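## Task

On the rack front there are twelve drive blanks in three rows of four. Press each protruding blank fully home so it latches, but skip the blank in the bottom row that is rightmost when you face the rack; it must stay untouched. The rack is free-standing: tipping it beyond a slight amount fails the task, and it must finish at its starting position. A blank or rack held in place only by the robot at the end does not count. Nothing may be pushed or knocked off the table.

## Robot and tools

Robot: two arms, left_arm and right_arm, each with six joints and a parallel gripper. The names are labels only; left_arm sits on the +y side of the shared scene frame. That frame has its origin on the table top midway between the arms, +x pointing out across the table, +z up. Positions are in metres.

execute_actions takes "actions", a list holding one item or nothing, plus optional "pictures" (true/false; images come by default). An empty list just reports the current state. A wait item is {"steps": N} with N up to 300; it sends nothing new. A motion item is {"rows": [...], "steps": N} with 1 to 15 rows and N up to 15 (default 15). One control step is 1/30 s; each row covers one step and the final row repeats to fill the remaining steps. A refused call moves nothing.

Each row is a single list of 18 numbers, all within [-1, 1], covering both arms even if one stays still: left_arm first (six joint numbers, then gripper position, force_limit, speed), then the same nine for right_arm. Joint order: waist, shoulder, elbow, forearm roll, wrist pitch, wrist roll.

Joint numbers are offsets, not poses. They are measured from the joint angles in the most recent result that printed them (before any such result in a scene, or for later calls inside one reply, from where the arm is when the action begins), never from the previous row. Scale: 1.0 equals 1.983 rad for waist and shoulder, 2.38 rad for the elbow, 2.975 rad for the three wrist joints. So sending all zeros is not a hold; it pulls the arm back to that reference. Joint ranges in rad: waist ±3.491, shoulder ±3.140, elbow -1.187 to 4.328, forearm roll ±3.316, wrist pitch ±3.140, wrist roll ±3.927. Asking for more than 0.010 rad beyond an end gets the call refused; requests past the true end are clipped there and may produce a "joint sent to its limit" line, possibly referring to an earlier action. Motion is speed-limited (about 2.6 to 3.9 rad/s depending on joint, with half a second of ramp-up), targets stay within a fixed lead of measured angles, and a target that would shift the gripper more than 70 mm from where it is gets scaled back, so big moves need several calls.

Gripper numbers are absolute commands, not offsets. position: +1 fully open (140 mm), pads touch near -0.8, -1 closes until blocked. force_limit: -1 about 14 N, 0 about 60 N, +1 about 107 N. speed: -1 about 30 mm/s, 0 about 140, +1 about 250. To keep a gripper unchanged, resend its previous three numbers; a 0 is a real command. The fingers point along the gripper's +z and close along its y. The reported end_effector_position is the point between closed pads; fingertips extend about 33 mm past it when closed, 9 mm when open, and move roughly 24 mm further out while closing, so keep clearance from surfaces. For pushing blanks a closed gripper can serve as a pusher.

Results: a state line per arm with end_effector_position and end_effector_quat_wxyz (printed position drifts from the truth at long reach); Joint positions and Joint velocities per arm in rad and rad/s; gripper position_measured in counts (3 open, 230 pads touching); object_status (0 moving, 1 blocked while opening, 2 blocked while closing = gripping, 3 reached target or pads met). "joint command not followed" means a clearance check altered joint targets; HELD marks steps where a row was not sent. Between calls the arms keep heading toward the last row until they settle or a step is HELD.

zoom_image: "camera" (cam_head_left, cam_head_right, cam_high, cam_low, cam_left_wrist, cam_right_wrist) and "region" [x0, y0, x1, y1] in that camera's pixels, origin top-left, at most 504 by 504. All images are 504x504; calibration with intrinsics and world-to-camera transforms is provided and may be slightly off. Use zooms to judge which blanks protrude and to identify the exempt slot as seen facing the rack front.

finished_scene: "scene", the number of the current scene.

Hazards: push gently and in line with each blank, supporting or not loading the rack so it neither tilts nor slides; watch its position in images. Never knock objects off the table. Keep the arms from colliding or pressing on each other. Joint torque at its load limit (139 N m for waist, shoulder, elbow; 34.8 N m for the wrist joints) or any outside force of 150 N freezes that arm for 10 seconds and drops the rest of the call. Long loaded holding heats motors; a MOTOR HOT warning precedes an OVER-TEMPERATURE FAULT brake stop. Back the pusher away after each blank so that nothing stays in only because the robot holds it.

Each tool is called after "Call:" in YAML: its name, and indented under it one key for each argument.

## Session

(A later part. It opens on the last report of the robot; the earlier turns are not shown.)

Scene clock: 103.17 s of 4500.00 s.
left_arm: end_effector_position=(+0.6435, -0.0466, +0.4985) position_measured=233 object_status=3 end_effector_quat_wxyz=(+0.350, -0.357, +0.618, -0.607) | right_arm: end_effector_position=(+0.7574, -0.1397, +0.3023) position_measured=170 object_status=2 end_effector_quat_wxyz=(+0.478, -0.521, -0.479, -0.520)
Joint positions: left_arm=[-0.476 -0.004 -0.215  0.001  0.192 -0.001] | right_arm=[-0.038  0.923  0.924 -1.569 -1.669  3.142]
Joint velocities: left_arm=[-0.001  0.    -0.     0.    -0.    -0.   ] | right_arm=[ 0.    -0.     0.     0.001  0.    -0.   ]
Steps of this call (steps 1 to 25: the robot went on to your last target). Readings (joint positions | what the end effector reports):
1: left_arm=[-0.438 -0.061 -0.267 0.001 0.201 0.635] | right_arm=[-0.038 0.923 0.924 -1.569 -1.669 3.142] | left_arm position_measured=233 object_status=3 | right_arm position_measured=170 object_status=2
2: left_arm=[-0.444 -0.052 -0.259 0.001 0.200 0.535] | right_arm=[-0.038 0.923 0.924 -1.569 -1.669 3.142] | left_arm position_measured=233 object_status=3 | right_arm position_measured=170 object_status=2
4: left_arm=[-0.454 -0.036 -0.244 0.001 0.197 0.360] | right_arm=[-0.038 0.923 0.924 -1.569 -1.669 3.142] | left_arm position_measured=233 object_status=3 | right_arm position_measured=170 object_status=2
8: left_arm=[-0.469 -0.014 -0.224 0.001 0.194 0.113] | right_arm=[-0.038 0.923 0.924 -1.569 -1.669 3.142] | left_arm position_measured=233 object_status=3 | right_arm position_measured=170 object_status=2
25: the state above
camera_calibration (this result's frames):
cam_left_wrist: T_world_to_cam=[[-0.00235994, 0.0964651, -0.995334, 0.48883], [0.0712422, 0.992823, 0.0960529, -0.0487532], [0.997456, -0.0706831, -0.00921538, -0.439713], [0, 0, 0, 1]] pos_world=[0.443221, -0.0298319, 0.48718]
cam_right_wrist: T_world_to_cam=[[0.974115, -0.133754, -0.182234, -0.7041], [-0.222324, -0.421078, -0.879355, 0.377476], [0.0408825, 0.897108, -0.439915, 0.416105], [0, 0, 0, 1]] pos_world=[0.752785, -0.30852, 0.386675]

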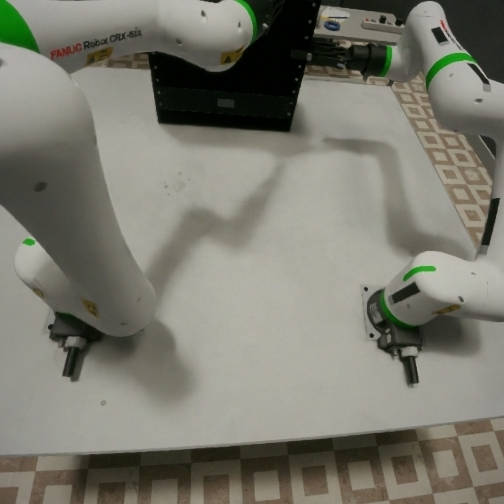

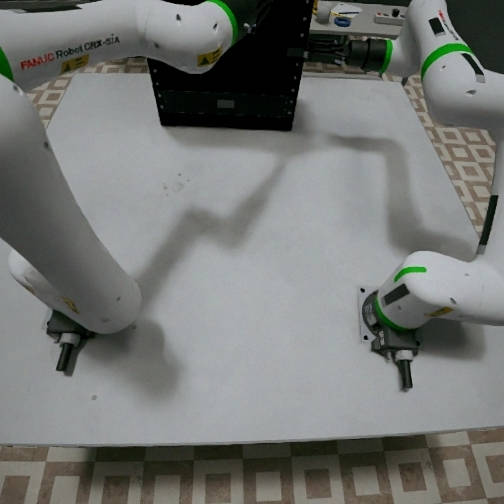

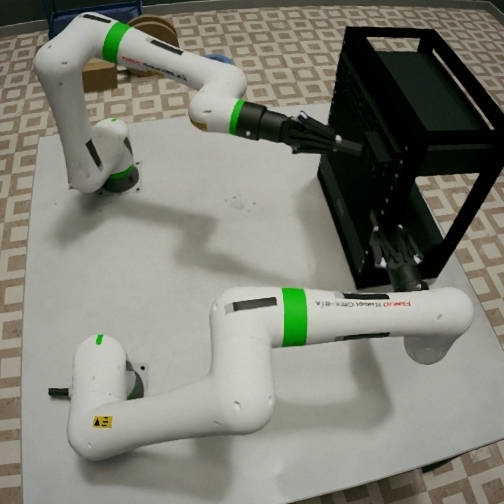

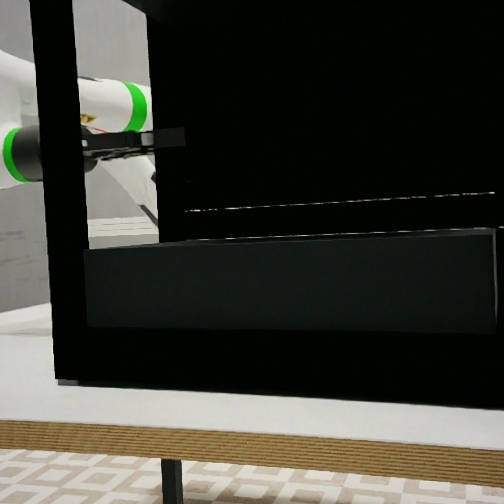

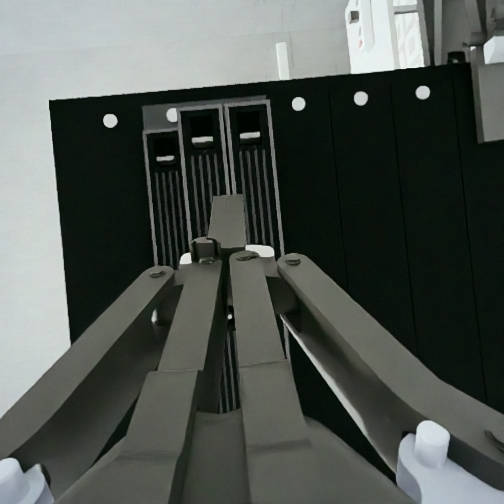

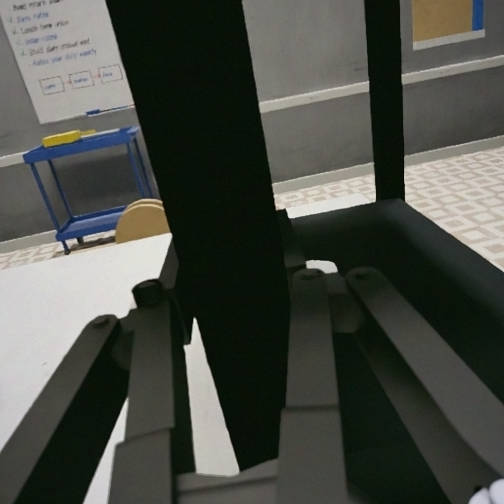

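Call:
execute_actions:
  actions:
    - {"rows":[[0.003,0.008,0.015,0,0,0,-1,0,0,0,0,0,0,0,0,-1,0.5,-0.5]]}
  pictures: false

Call:
execute_actions:
  actions:
    - {"rows":[[0.003,0.011,0.0092,0,0,0,-1,0,0,0,0,0,0,0,0,-1,0.5,-0.5]]}
  pictures: false

Call:
execute_actions:
  actions:
    - {"rows":[[0.005,0.017,0.0147,0,0,0,-1,0,0,0,0,0,0,0,0,-1,0.5,-0.5]]}

Scene clock: 108.70 s of 4500.00 s.
left_arm: end_effector_position=(+0.6536, -0.0471, +0.5139) position_measured=233 object_status=3 end_effector_quat_wxyz=(+0.355, -0.355, +0.611, -0.612) | right_arm: end_effector_position=(+0.7574, -0.1397, +0.3023) position_measured=170 object_status=2 end_effector_quat_wxyz=(+0.478, -0.521, -0.479, -0.520)
Joint positions: left_arm=[-0.47   0.012 -0.179  0.001  0.192 -0.001] | right_arm=[-0.038  0.923  0.924 -1.569 -1.669  3.142]
Joint velocities: left_arm=[-0.002 -0.    -0.    -0.002  0.001  0.   ] | right_arm=[-0.001 -0.    -0.     0.     0.    -0.   ]
Steps of this call (steps 1 to 15: the robot went on to your last target; steps 16 to 90: nothing new was sent; then 2.03 s passed at rest; steps 91 to 105: all 15 steps of this action). Readings (joint positions | what the end effector reports):
91: left_arm=[-0.476 -0.004 -0.215 0.001 0.192 -0.001] | right_arm=[-0.038 0.923 0.924 -1.569 -1.669 3.142] | left_arm position_measured=233 object_status=3 | right_arm position_measured=170 object_status=2
92: left_arm=[-0.476 -0.003 -0.212 0.001 0.192 -0.001] | right_arm=[-0.038 0.923 0.924 -1.569 -1.669 3.142] | left_arm position_measured=233 object_status=3 | right_arm position_measured=170 object_status=2
94: left_arm=[-0.472 0.007 -0.191 0.001 0.192 -0.001] | right_arm=[-0.038 0.923 0.924 -1.569 -1.669 3.142] | left_arm position_measured=233 object_status=3 | right_arm position_measured=170 object_status=2
98: left_arm=[-0.470 0.012 -0.179 0.001 0.192 -0.001] | right_arm=[-0.038 0.923 0.924 -1.569 -1.669 3.142] | left_arm position_measured=233 object_status=3 | right_arm position_measured=170 object_status=2
105: the state above

Scene clock: 109.20 s of 4500.00 s.
left_arm: end_effector_position=(+0.6644, -0.0478, +0.5138) position_measured=233 object_status=3 end_effector_quat_wxyz=(+0.357, -0.357, +0.610, -0.611) | right_arm: end_effector_position=(+0.7574, -0.1397, +0.3023) position_measured=170 object_status=2 end_effector_quat_wxyz=(+0.478, -0.521, -0.479, -0.520)
Joint positions: left_arm=[-0.464  0.034 -0.157  0.002  0.192 -0.001] | right_arm=[-0.038  0.923  0.924 -1.569 -1.669  3.142]
Joint velocities: left_arm=[-0.     0.    -0.002  0.001  0.001 -0.   ] | right_arm=[ 0.  0.  0. -0. -0. -0.]
Steps of this call (steps 1 to 15: all 15 steps of this action). Readings (joint positions | what the end effector reports):
1: left_arm=[-0.470 0.012 -0.179 0.001 0.192 -0.001] | right_arm=[-0.038 0.923 0.924 -1.569 -1.669 3.142] | left_arm position_measured=233 object_status=3 | right_arm position_measured=170 object_status=2
2: left_arm=[-0.469 0.014 -0.177 0.001 0.192 -0.001] | right_arm=[-0.038 0.923 0.924 -1.569 -1.669 3.142] | left_arm position_measured=233 object_status=3 | right_arm position_measured=170 object_status=2
4: left_arm=[-0.465 0.029 -0.162 0.001 0.192 -0.001] | right_arm=[-0.038 0.923 0.924 -1.569 -1.669 3.142] | left_arm position_measured=233 object_status=3 | right_arm position_measured=170 object_status=2
8: left_arm=[-0.464 0.034 -0.157 0.002 0.192 -0.001] | right_arm=[-0.038 0.923 0.924 -1.569 -1.669 3.142] | left_arm position_measured=233 object_status=3 | right_arm position_measured=170 object_status=2
15: the state above

Scene clock: 109.70 s of 4500.00 s.
left_arm: end_effector_position=(+0.6815, -0.0483, +0.5140) position_measured=233 object_status=3 end_effector_quat_wxyz=(+0.360, -0.360, +0.608, -0.610) | right_arm: end_effector_position=(+0.7574, -0.1397, +0.3023) position_measured=170 object_status=2 end_effector_quat_wxyz=(+0.478, -0.521, -0.479, -0.520)
Joint positions: left_arm=[-0.454  0.067 -0.122  0.002  0.192 -0.001] | right_arm=[-0.038  0.923  0.924 -1.569 -1.669  3.142]
Joint velocities: left_arm=[-0.001  0.    -0.     0.002  0.002  0.   ] | right_arm=[-0.001  0.    -0.    -0.    -0.     0.   ]
Steps of this call (steps 1 to 15: all 15 steps of this action). Readings (joint positions | what the end effector reports):
1: left_arm=[-0.464 0.034 -0.157 0.002 0.192 -0.001] | right_arm=[-0.038 0.923 0.924 -1.569 -1.669 3.142] | left_arm position_measured=233 object_status=3 | right_arm position_measured=170 object_status=2
2: left_arm=[-0.463 0.036 -0.155 0.002 0.192 -0.001] | right_arm=[-0.038 0.923 0.924 -1.569 -1.669 3.142] | left_arm position_measured=233 object_status=3 | right_arm position_measured=170 object_status=2
4: left_arm=[-0.458 0.055 -0.135 0.002 0.192 -0.001] | right_arm=[-0.038 0.923 0.924 -1.569 -1.669 3.142] | left_arm position_measured=233 object_status=3 | right_arm position_measured=170 object_status=2
8: left_arm=[-0.454 0.067 -0.122 0.002 0.192 -0.001] | right_arm=[-0.038 0.923 0.924 -1.569 -1.669 3.142] | left_arm position_measured=233 object_status=3 | right_arm position_measured=170 object_status=2
15: the state above
camera_calibration (this result's frames):
cam_left_wrist: T_world_to_cam=[[0.0139279, 0.0862508, -0.996176, 0.493362], [0.047946, 0.995069, 0.0868253, -0.0305064], [0.998753, -0.048972, 0.00972385, -0.487176], [0, 0, 0, 1]] pos_world=[0.48116, -0.0360549, 0.498861]
cam_right_wrist: T_world_to_cam=[[0.974117, -0.133741, -0.182234, -0.704095], [-0.222319, -0.421081, -0.879355, 0.37747], [0.0408708, 0.897109, -0.439916, 0.416113], [0, 0, 0, 1]] pos_world=[0.752782, -0.30852, 0.386675]

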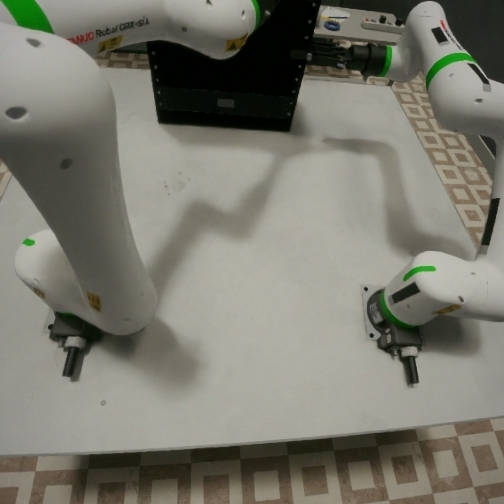

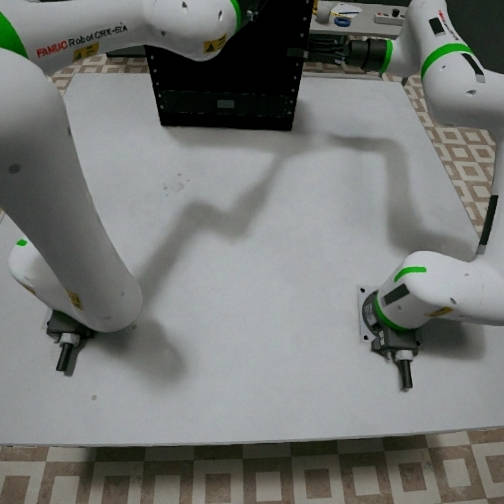

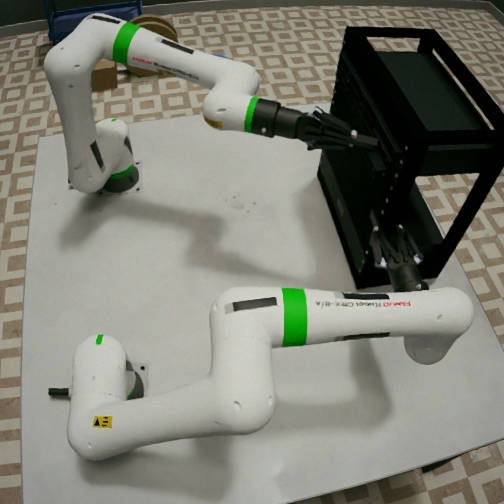

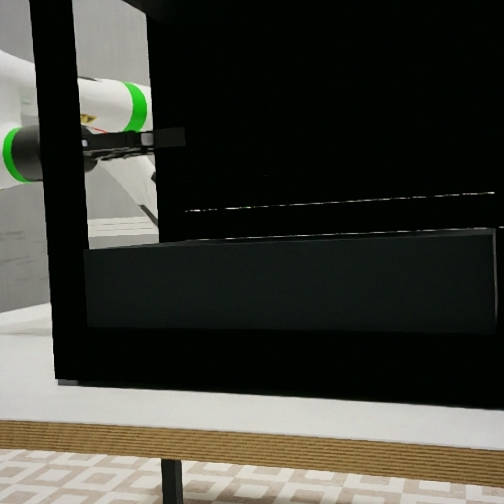

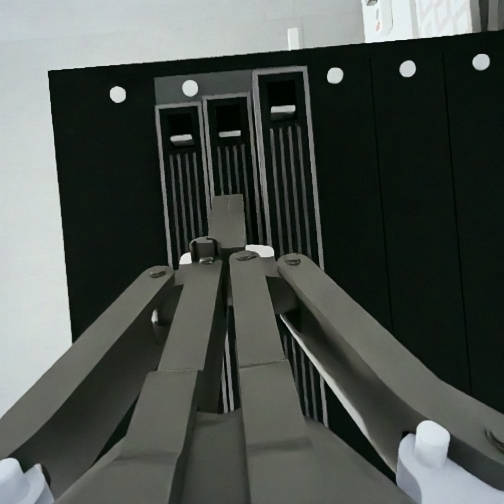

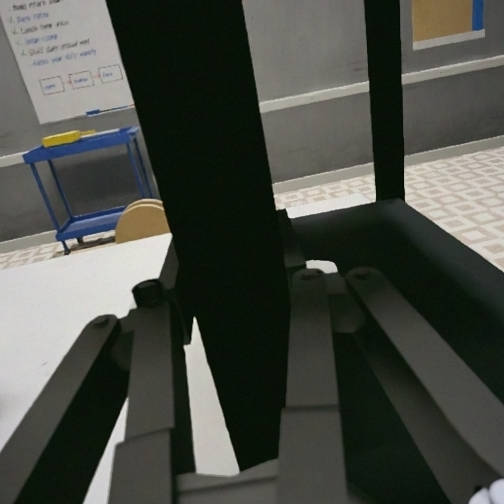

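Call:
execute_actions:
  actions:
    - {"rows":[[0.0015,0.005,0.0034,0,0,0,-1,0,0,0,0,0,0,0,0,-1,0.5,-0.5]],"steps":10}

Call:
zoom_image:
  camera: "cam_left_wrist"
  region: [130, 50, 350, 270]

Scene clock: 114.53 s of 4500.00 s.
left_arm: end_effector_position=(+0.6864, -0.0483, +0.5125) position_measured=233 object_status=3 end_effector_quat_wxyz=(+0.361, -0.361, +0.608, -0.609) | right_arm: end_effector_position=(+0.7574, -0.1397, +0.3023) position_measured=170 object_status=2 end_effector_quat_wxyz=(+0.478, -0.521, -0.479, -0.520)
Joint positions: left_arm=[-0.451  0.077 -0.114  0.002  0.192 -0.001] | right_arm=[-0.038  0.923  0.924 -1.569 -1.669  3.142]
Joint velocities: left_arm=[-0.001  0.001 -0.001  0.    -0.006  0.   ] | right_arm=[-0.     0.001 -0.     0.    -0.001  0.   ]
Steps of this call (steps 1 to 15: the robot went on to your last target; steps 16 to 90: nothing new was sent; then 1.50 s passed at rest; steps 91 to 100: all 10 steps of this action). Readings (joint positions | what the end effector reports):
91: left_arm=[-0.454 0.067 -0.122 0.002 0.192 -0.001] | right_arm=[-0.038 0.923 0.924 -1.569 -1.669 3.142] | left_arm position_measured=233 object_status=3 | right_arm position_measured=170 object_status=2
92: left_arm=[-0.453 0.069 -0.120 0.002 0.192 -0.001] | right_arm=[-0.038 0.923 0.924 -1.569 -1.669 3.142] | left_arm position_measured=233 object_status=3 | right_arm position_measured=170 object_status=2
94: left_arm=[-0.451 0.076 -0.115 0.002 0.192 -0.001] | right_arm=[-0.038 0.923 0.924 -1.569 -1.669 3.142] | left_arm position_measured=233 object_status=3 | right_arm position_measured=170 object_status=2
98: left_arm=[-0.451 0.077 -0.114 0.002 0.192 -0.001] | right_arm=[-0.038 0.923 0.924 -1.569 -1.669 3.142] | left_arm position_measured=233 object_status=3 | right_arm position_measured=170 object_status=2
100: the state above
camera_calibration (this result's frames):
cam_left_wrist: T_world_to_cam=[[0.012414, 0.0869781, -0.996133, 0.492835], [0.0450498, 0.995149, 0.0874537, -0.0290285], [0.998908, -0.0459613, 0.00843539, -0.491365], [0, 0, 0, 1]] pos_world=[0.486018, -0.0365619, 0.497613]
cam_right_wrist: T_world_to_cam=[[0.974117, -0.133741, -0.182234, -0.704095], [-0.222319, -0.421081, -0.879355, 0.37747], [0.0408708, 0.897109, -0.439916, 0.416113], [0, 0, 0, 1]] pos_world=[0.752782, -0.30852, 0.386675]

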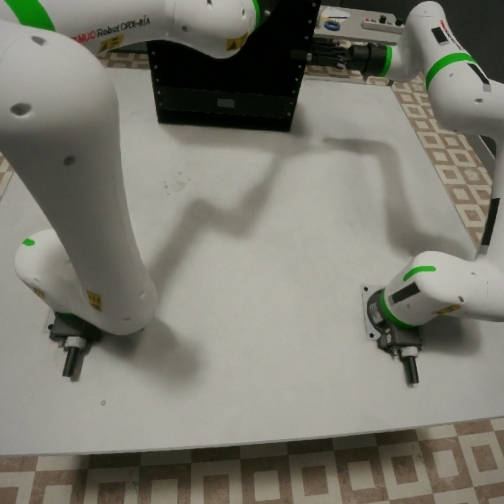

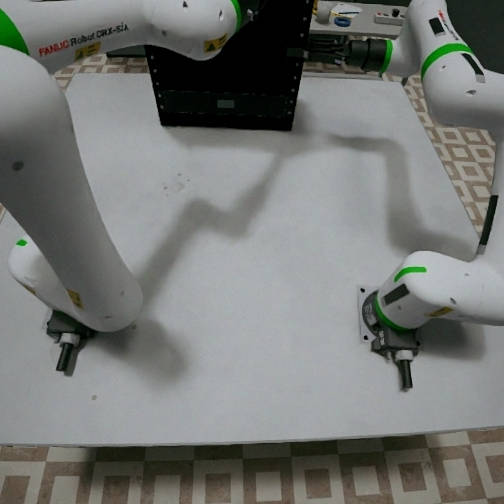

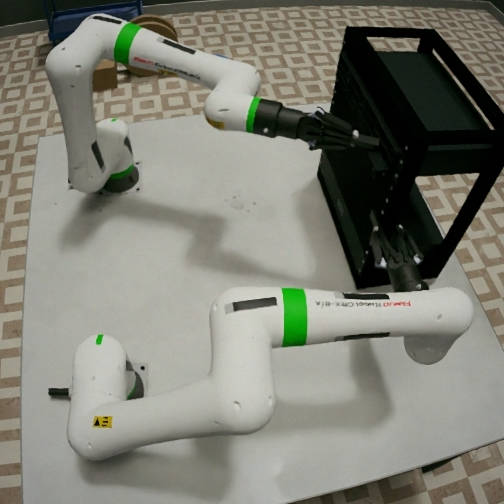

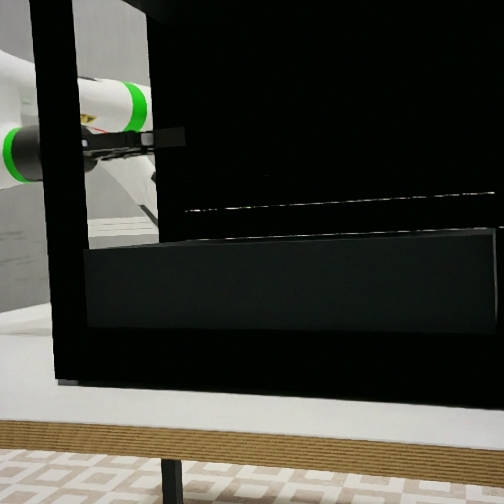

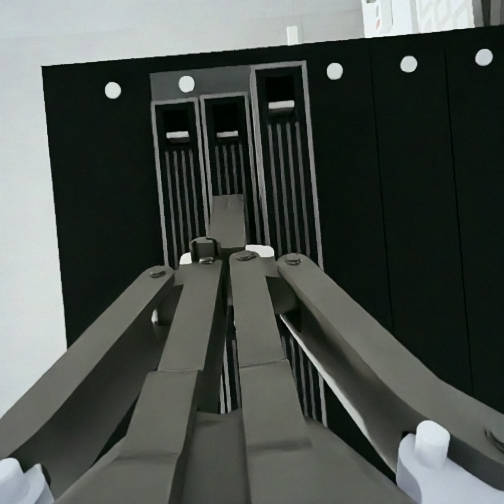

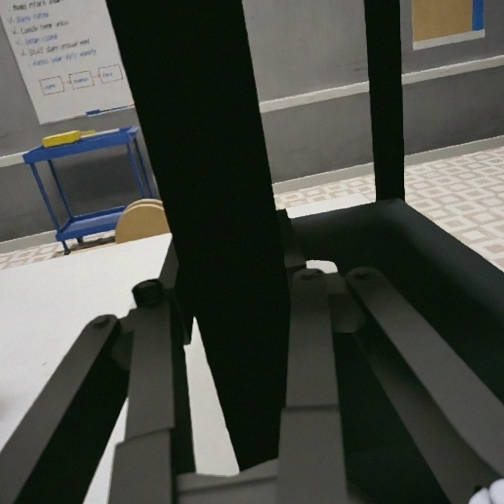

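Region (130, 50, 350, 270) of cam_left_wrist's 504x504 image, scaled by 2.291, with more detail than that image has.

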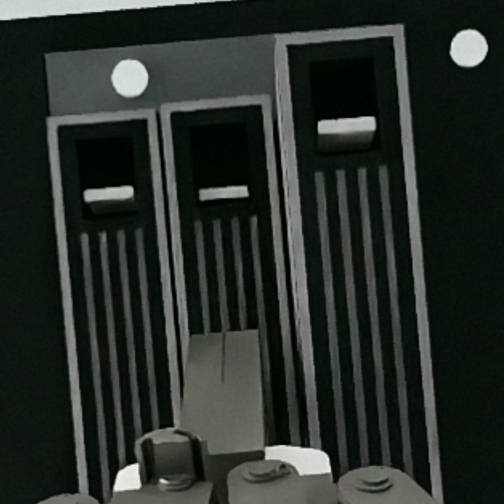

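Call:
execute_actions:
  actions:
    - {"rows":[[0.0008,0.0027,0.0024,0,0,0,-1,0,0,0,0,0,0,0,0,-1,0.5,-0.5]],"steps":10}

Call:
zoom_image:
  camera: "cam_left_wrist"
  region: [130, 50, 350, 270]

Scene clock: 117.97 s of 4500.00 s.
left_arm: end_effector_position=(+0.6891, -0.0484, +0.5124) position_measured=233 object_status=3 end_effector_quat_wxyz=(+0.361, -0.361, +0.608, -0.608) | right_arm: end_effector_position=(+0.7574, -0.1397, +0.3023) position_measured=170 object_status=2 end_effector_quat_wxyz=(+0.478, -0.521, -0.479, -0.520)
Joint positions: left_arm=[-0.45   0.083 -0.108  0.002  0.192 -0.001] | right_arm=[-0.038  0.923  0.924 -1.569 -1.669  3.142]
Joint velocities: left_arm=[ 0.001 -0.    -0.    -0.     0.001 -0.   ] | right_arm=[ 0.     0.    -0.     0.    -0.001  0.   ]
Steps of this call (steps 1 to 15: the robot went on to your last target; steps 16 to 90: nothing new was sent; then 0.10 s passed at rest; steps 91 to 100: all 10 steps of this action). Readings (joint positions | what the end effector reports):
91: left_arm=[-0.451 0.077 -0.114 0.002 0.192 -0.001] | right_arm=[-0.038 0.923 0.924 -1.569 -1.669 3.142] | left_arm position_measured=233 object_status=3 | right_arm position_measured=170 object_status=2
92: left_arm=[-0.451 0.079 -0.113 0.002 0.192 -0.001] | right_arm=[-0.038 0.923 0.924 -1.569 -1.669 3.142] | left_arm position_measured=233 object_status=3 | right_arm position_measured=170 object_status=2
94: left_arm=[-0.450 0.082 -0.109 0.002 0.192 -0.001] | right_arm=[-0.038 0.923 0.924 -1.569 -1.669 3.142] | left_arm position_measured=233 object_status=3 | right_arm position_measured=170 object_status=2
98: left_arm=[-0.450 0.083 -0.108 0.002 0.192 -0.001] | right_arm=[-0.038 0.923 0.924 -1.569 -1.669 3.142] | left_arm position_measured=233 object_status=3 | right_arm position_measured=170 object_status=2
100: the state above
camera_calibration (this result's frames):
cam_left_wrist: T_world_to_cam=[[0.0123072, 0.0869846, -0.996134, 0.492824], [0.0435805, 0.995216, 0.0874429, -0.0280122], [0.998974, -0.0444882, 0.00845749, -0.494054], [0, 0, 0, 1]] pos_world=[0.488703, -0.0369695, 0.497546]
cam_right_wrist: T_world_to_cam=[[0.974117, -0.133742, -0.182234, -0.704095], [-0.222319, -0.421081, -0.879355, 0.37747], [0.040871, 0.897109, -0.439915, 0.416113], [0, 0, 0, 1]] pos_world=[0.752782, -0.30852, 0.386675]

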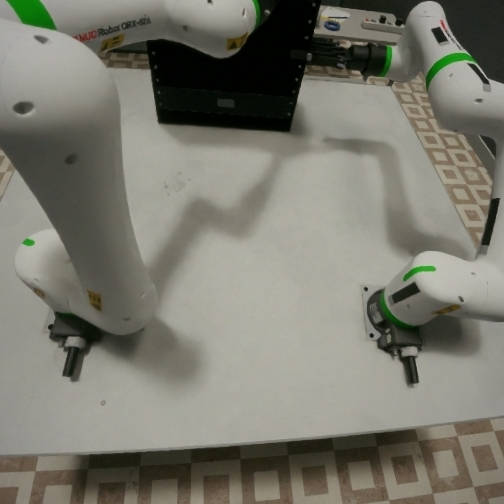

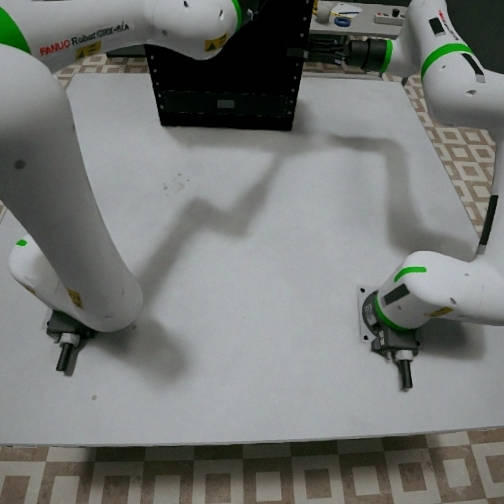

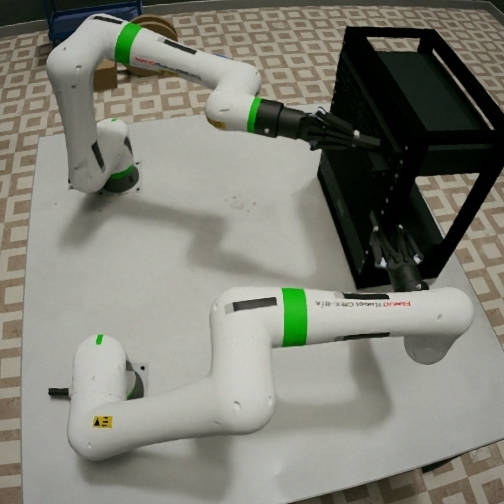

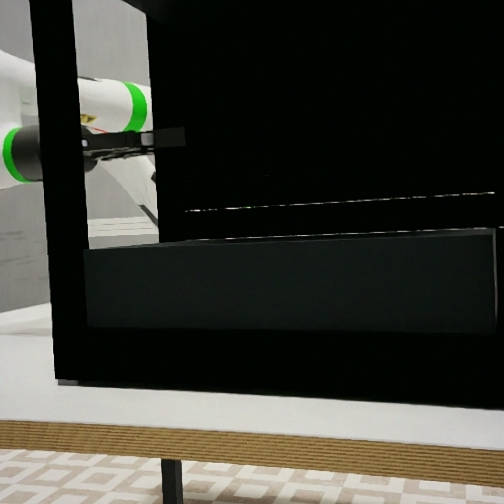

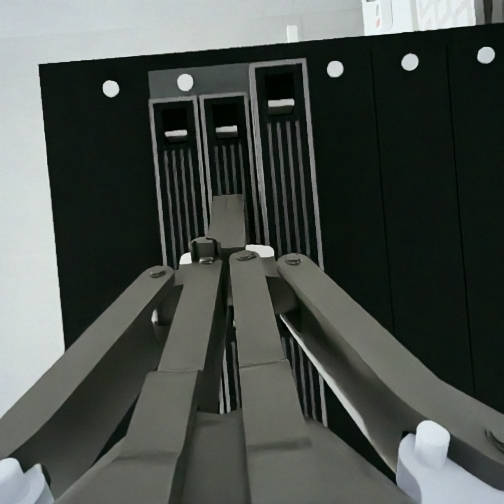

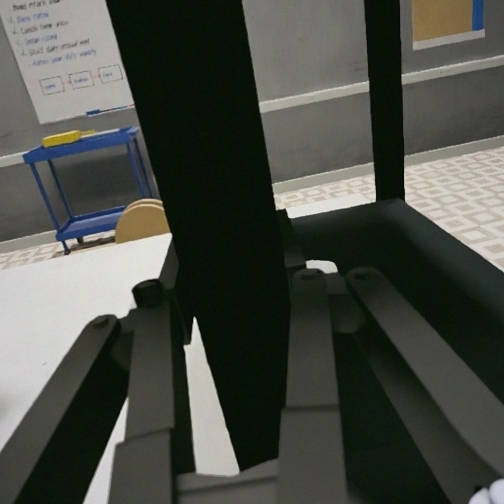

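Region (130, 50, 350, 270) of cam_left_wrist's 504x504 image, scaled by 2.291, with more detail than that image has.

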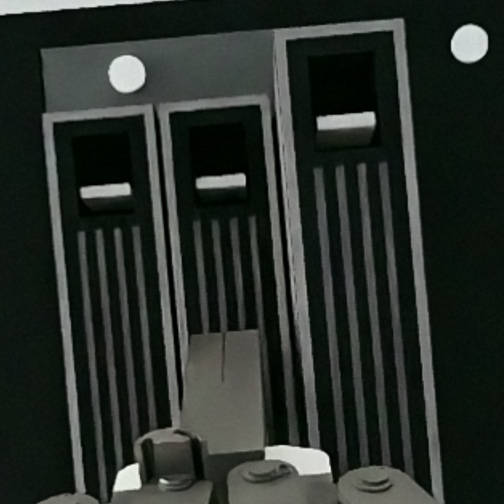

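Latched. Retreat and release.

Call:
execute_actions:
  actions:
    - {"rows":[[0,-0.1,-0.083,0,0,0,-1,0,0,0,0,0,0,0,0,1,0.5,0]]}
  pictures: false

Call:
execute_actions:
  actions:
    - {"rows":[[0,0,0,0,0,0,-1,0,0,-0.07,0.038,0.032,0,-0.047,0,1,0.5,0]]}

Scene clock: 122.63 s of 4500.00 s.
left_arm: end_effector_position=(+0.6180, -0.0095, +0.5117) position_measured=233 object_status=3 end_effector_quat_wxyz=(+0.361, -0.361, +0.607, -0.609) | right_arm: end_effector_position=(+0.7574, -0.1397, +0.3023) position_measured=69 object_status=0 end_effector_quat_wxyz=(+0.478, -0.521, -0.479, -0.520)
Joint positions: left_arm=[-0.449 -0.116 -0.306  0.002  0.192 -0.001] | right_arm=[-0.038  0.923  0.924 -1.569 -1.669  3.142]
Joint velocities: left_arm=[-0.    -0.     0.    -0.     0.001 -0.   ] | right_arm=[ 0.001 -0.     0.     0.001 -0.    -0.   ]
Steps of this call (steps 1 to 15: the robot went on to your last target; steps 16 to 90: nothing new was sent; then 1.17 s passed at rest; steps 91 to 105: all 15 steps of this action). Readings (joint positions | what the end effector reports):
91: left_arm=[-0.449 0.083 -0.108 0.002 0.192 -0.001] | right_arm=[-0.038 0.923 0.924 -1.569 -1.669 3.142] | left_arm position_measured=233 object_status=3 | right_arm position_measured=170 object_status=0
92: left_arm=[-0.449 0.080 -0.110 0.002 0.192 -0.001] | right_arm=[-0.038 0.923 0.924 -1.569 -1.669 3.142] | left_arm position_measured=233 object_status=3 | right_arm position_measured=170 object_status=0
94: left_arm=[-0.449 0.060 -0.131 0.002 0.192 -0.001] | right_arm=[-0.038 0.923 0.924 -1.569 -1.667 3.142] | left_arm position_measured=233 object_status=3 | right_arm position_measured=153 object_status=0
98: left_arm=[-0.449 -0.045 -0.235 0.002 0.192 -0.001] | right_arm=[-0.038 0.923 0.924 -1.569 -1.669 3.142] | left_arm position_measured=233 object_status=3 | right_arm position_measured=122 object_status=0
105: the state above

Scene clock: 123.13 s of 4500.00 s.
left_arm: end_effector_position=(+0.6180, -0.0095, +0.5117) position_measured=233 object_status=3 end_effector_quat_wxyz=(+0.361, -0.361, +0.607, -0.609) | right_arm: end_effector_position=(+0.7477, -0.2467, +0.2773) position_measured=3 object_status=3 end_effector_quat_wxyz=(+0.478, -0.521, -0.480, -0.520)
Joint positions: left_arm=[-0.449 -0.116 -0.306  0.002  0.192 -0.001] | right_arm=[-0.177  0.998  1.    -1.569 -1.809  3.142]
Joint velocities: left_arm=[ 0.001 -0.001 -0.001  0.001  0.001  0.   ] | right_arm=[ 0.     0.001  0.     0.    -0.     0.   ]
Steps of this call (steps 1 to 15: all 15 steps of this action). Readings (joint positions | what the end effector reports):
1: left_arm=[-0.449 -0.116 -0.306 0.002 0.192 -0.001] | right_arm=[-0.038 0.923 0.924 -1.569 -1.669 3.142] | left_arm position_measured=233 object_status=3 | right_arm position_measured=61 object_status=0
2: left_arm=[-0.449 -0.116 -0.306 0.002 0.192 -0.001] | right_arm=[-0.040 0.924 0.925 -1.569 -1.671 3.142] | left_arm position_measured=233 object_status=3 | right_arm position_measured=54 object_status=0
4: left_arm=[-0.449 -0.116 -0.306 0.002 0.192 -0.001] | right_arm=[-0.061 0.935 0.936 -1.569 -1.692 3.142] | left_arm position_measured=233 object_status=3 | right_arm position_measured=39 object_status=0
8: left_arm=[-0.449 -0.116 -0.306 0.002 0.192 -0.001] | right_arm=[-0.140 0.978 0.980 -1.569 -1.772 3.142] | left_arm position_measured=233 object_status=3 | right_arm position_measured=8 object_status=0
15: the state above
camera_calibration (this result's frames):
cam_left_wrist: T_world_to_cam=[[0.012983, 0.0866133, -0.996157, 0.489182], [0.0434346, 0.995252, 0.0871007, -0.0632462], [0.998972, -0.0443986, 0.00915938, -0.421621], [0, 0, 0, 1]] pos_world=[0.417583, 0.00185692, 0.496672]
cam_right_wrist: T_world_to_cam=[[0.974375, -0.132604, -0.181686, -0.713595], [-0.22134, -0.421518, -0.879393, 0.307481], [0.0400272, 0.897072, -0.440067, 0.502196], [0, 0, 0, 1]] pos_world=[0.743265, -0.415523, 0.361747]

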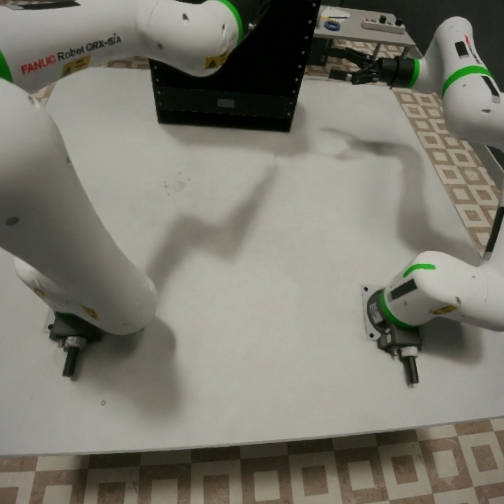

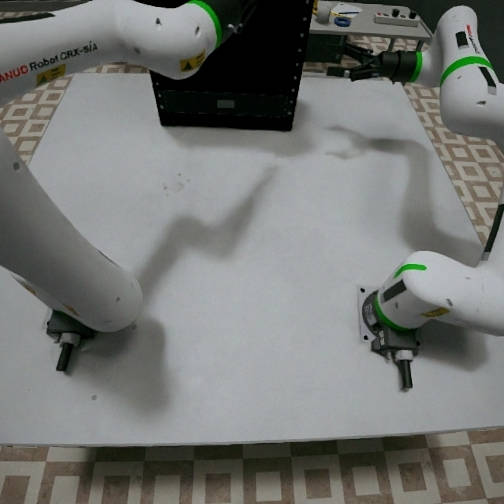

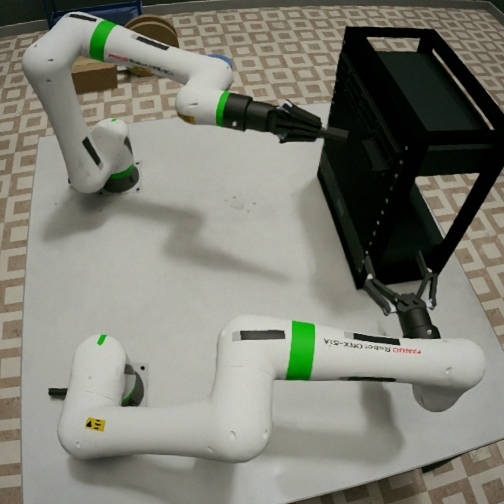

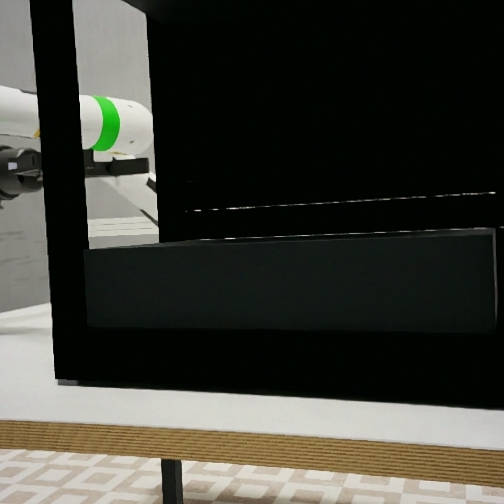

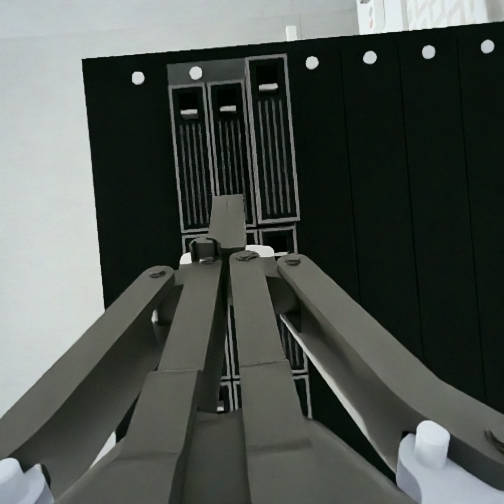

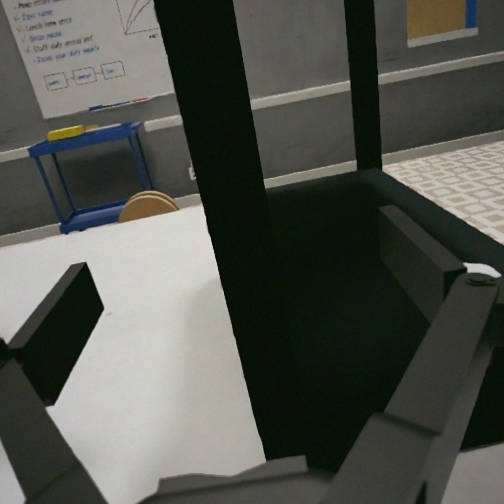

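Call:
finished_scene:
  scene: 1

The scene is finished: the task was done.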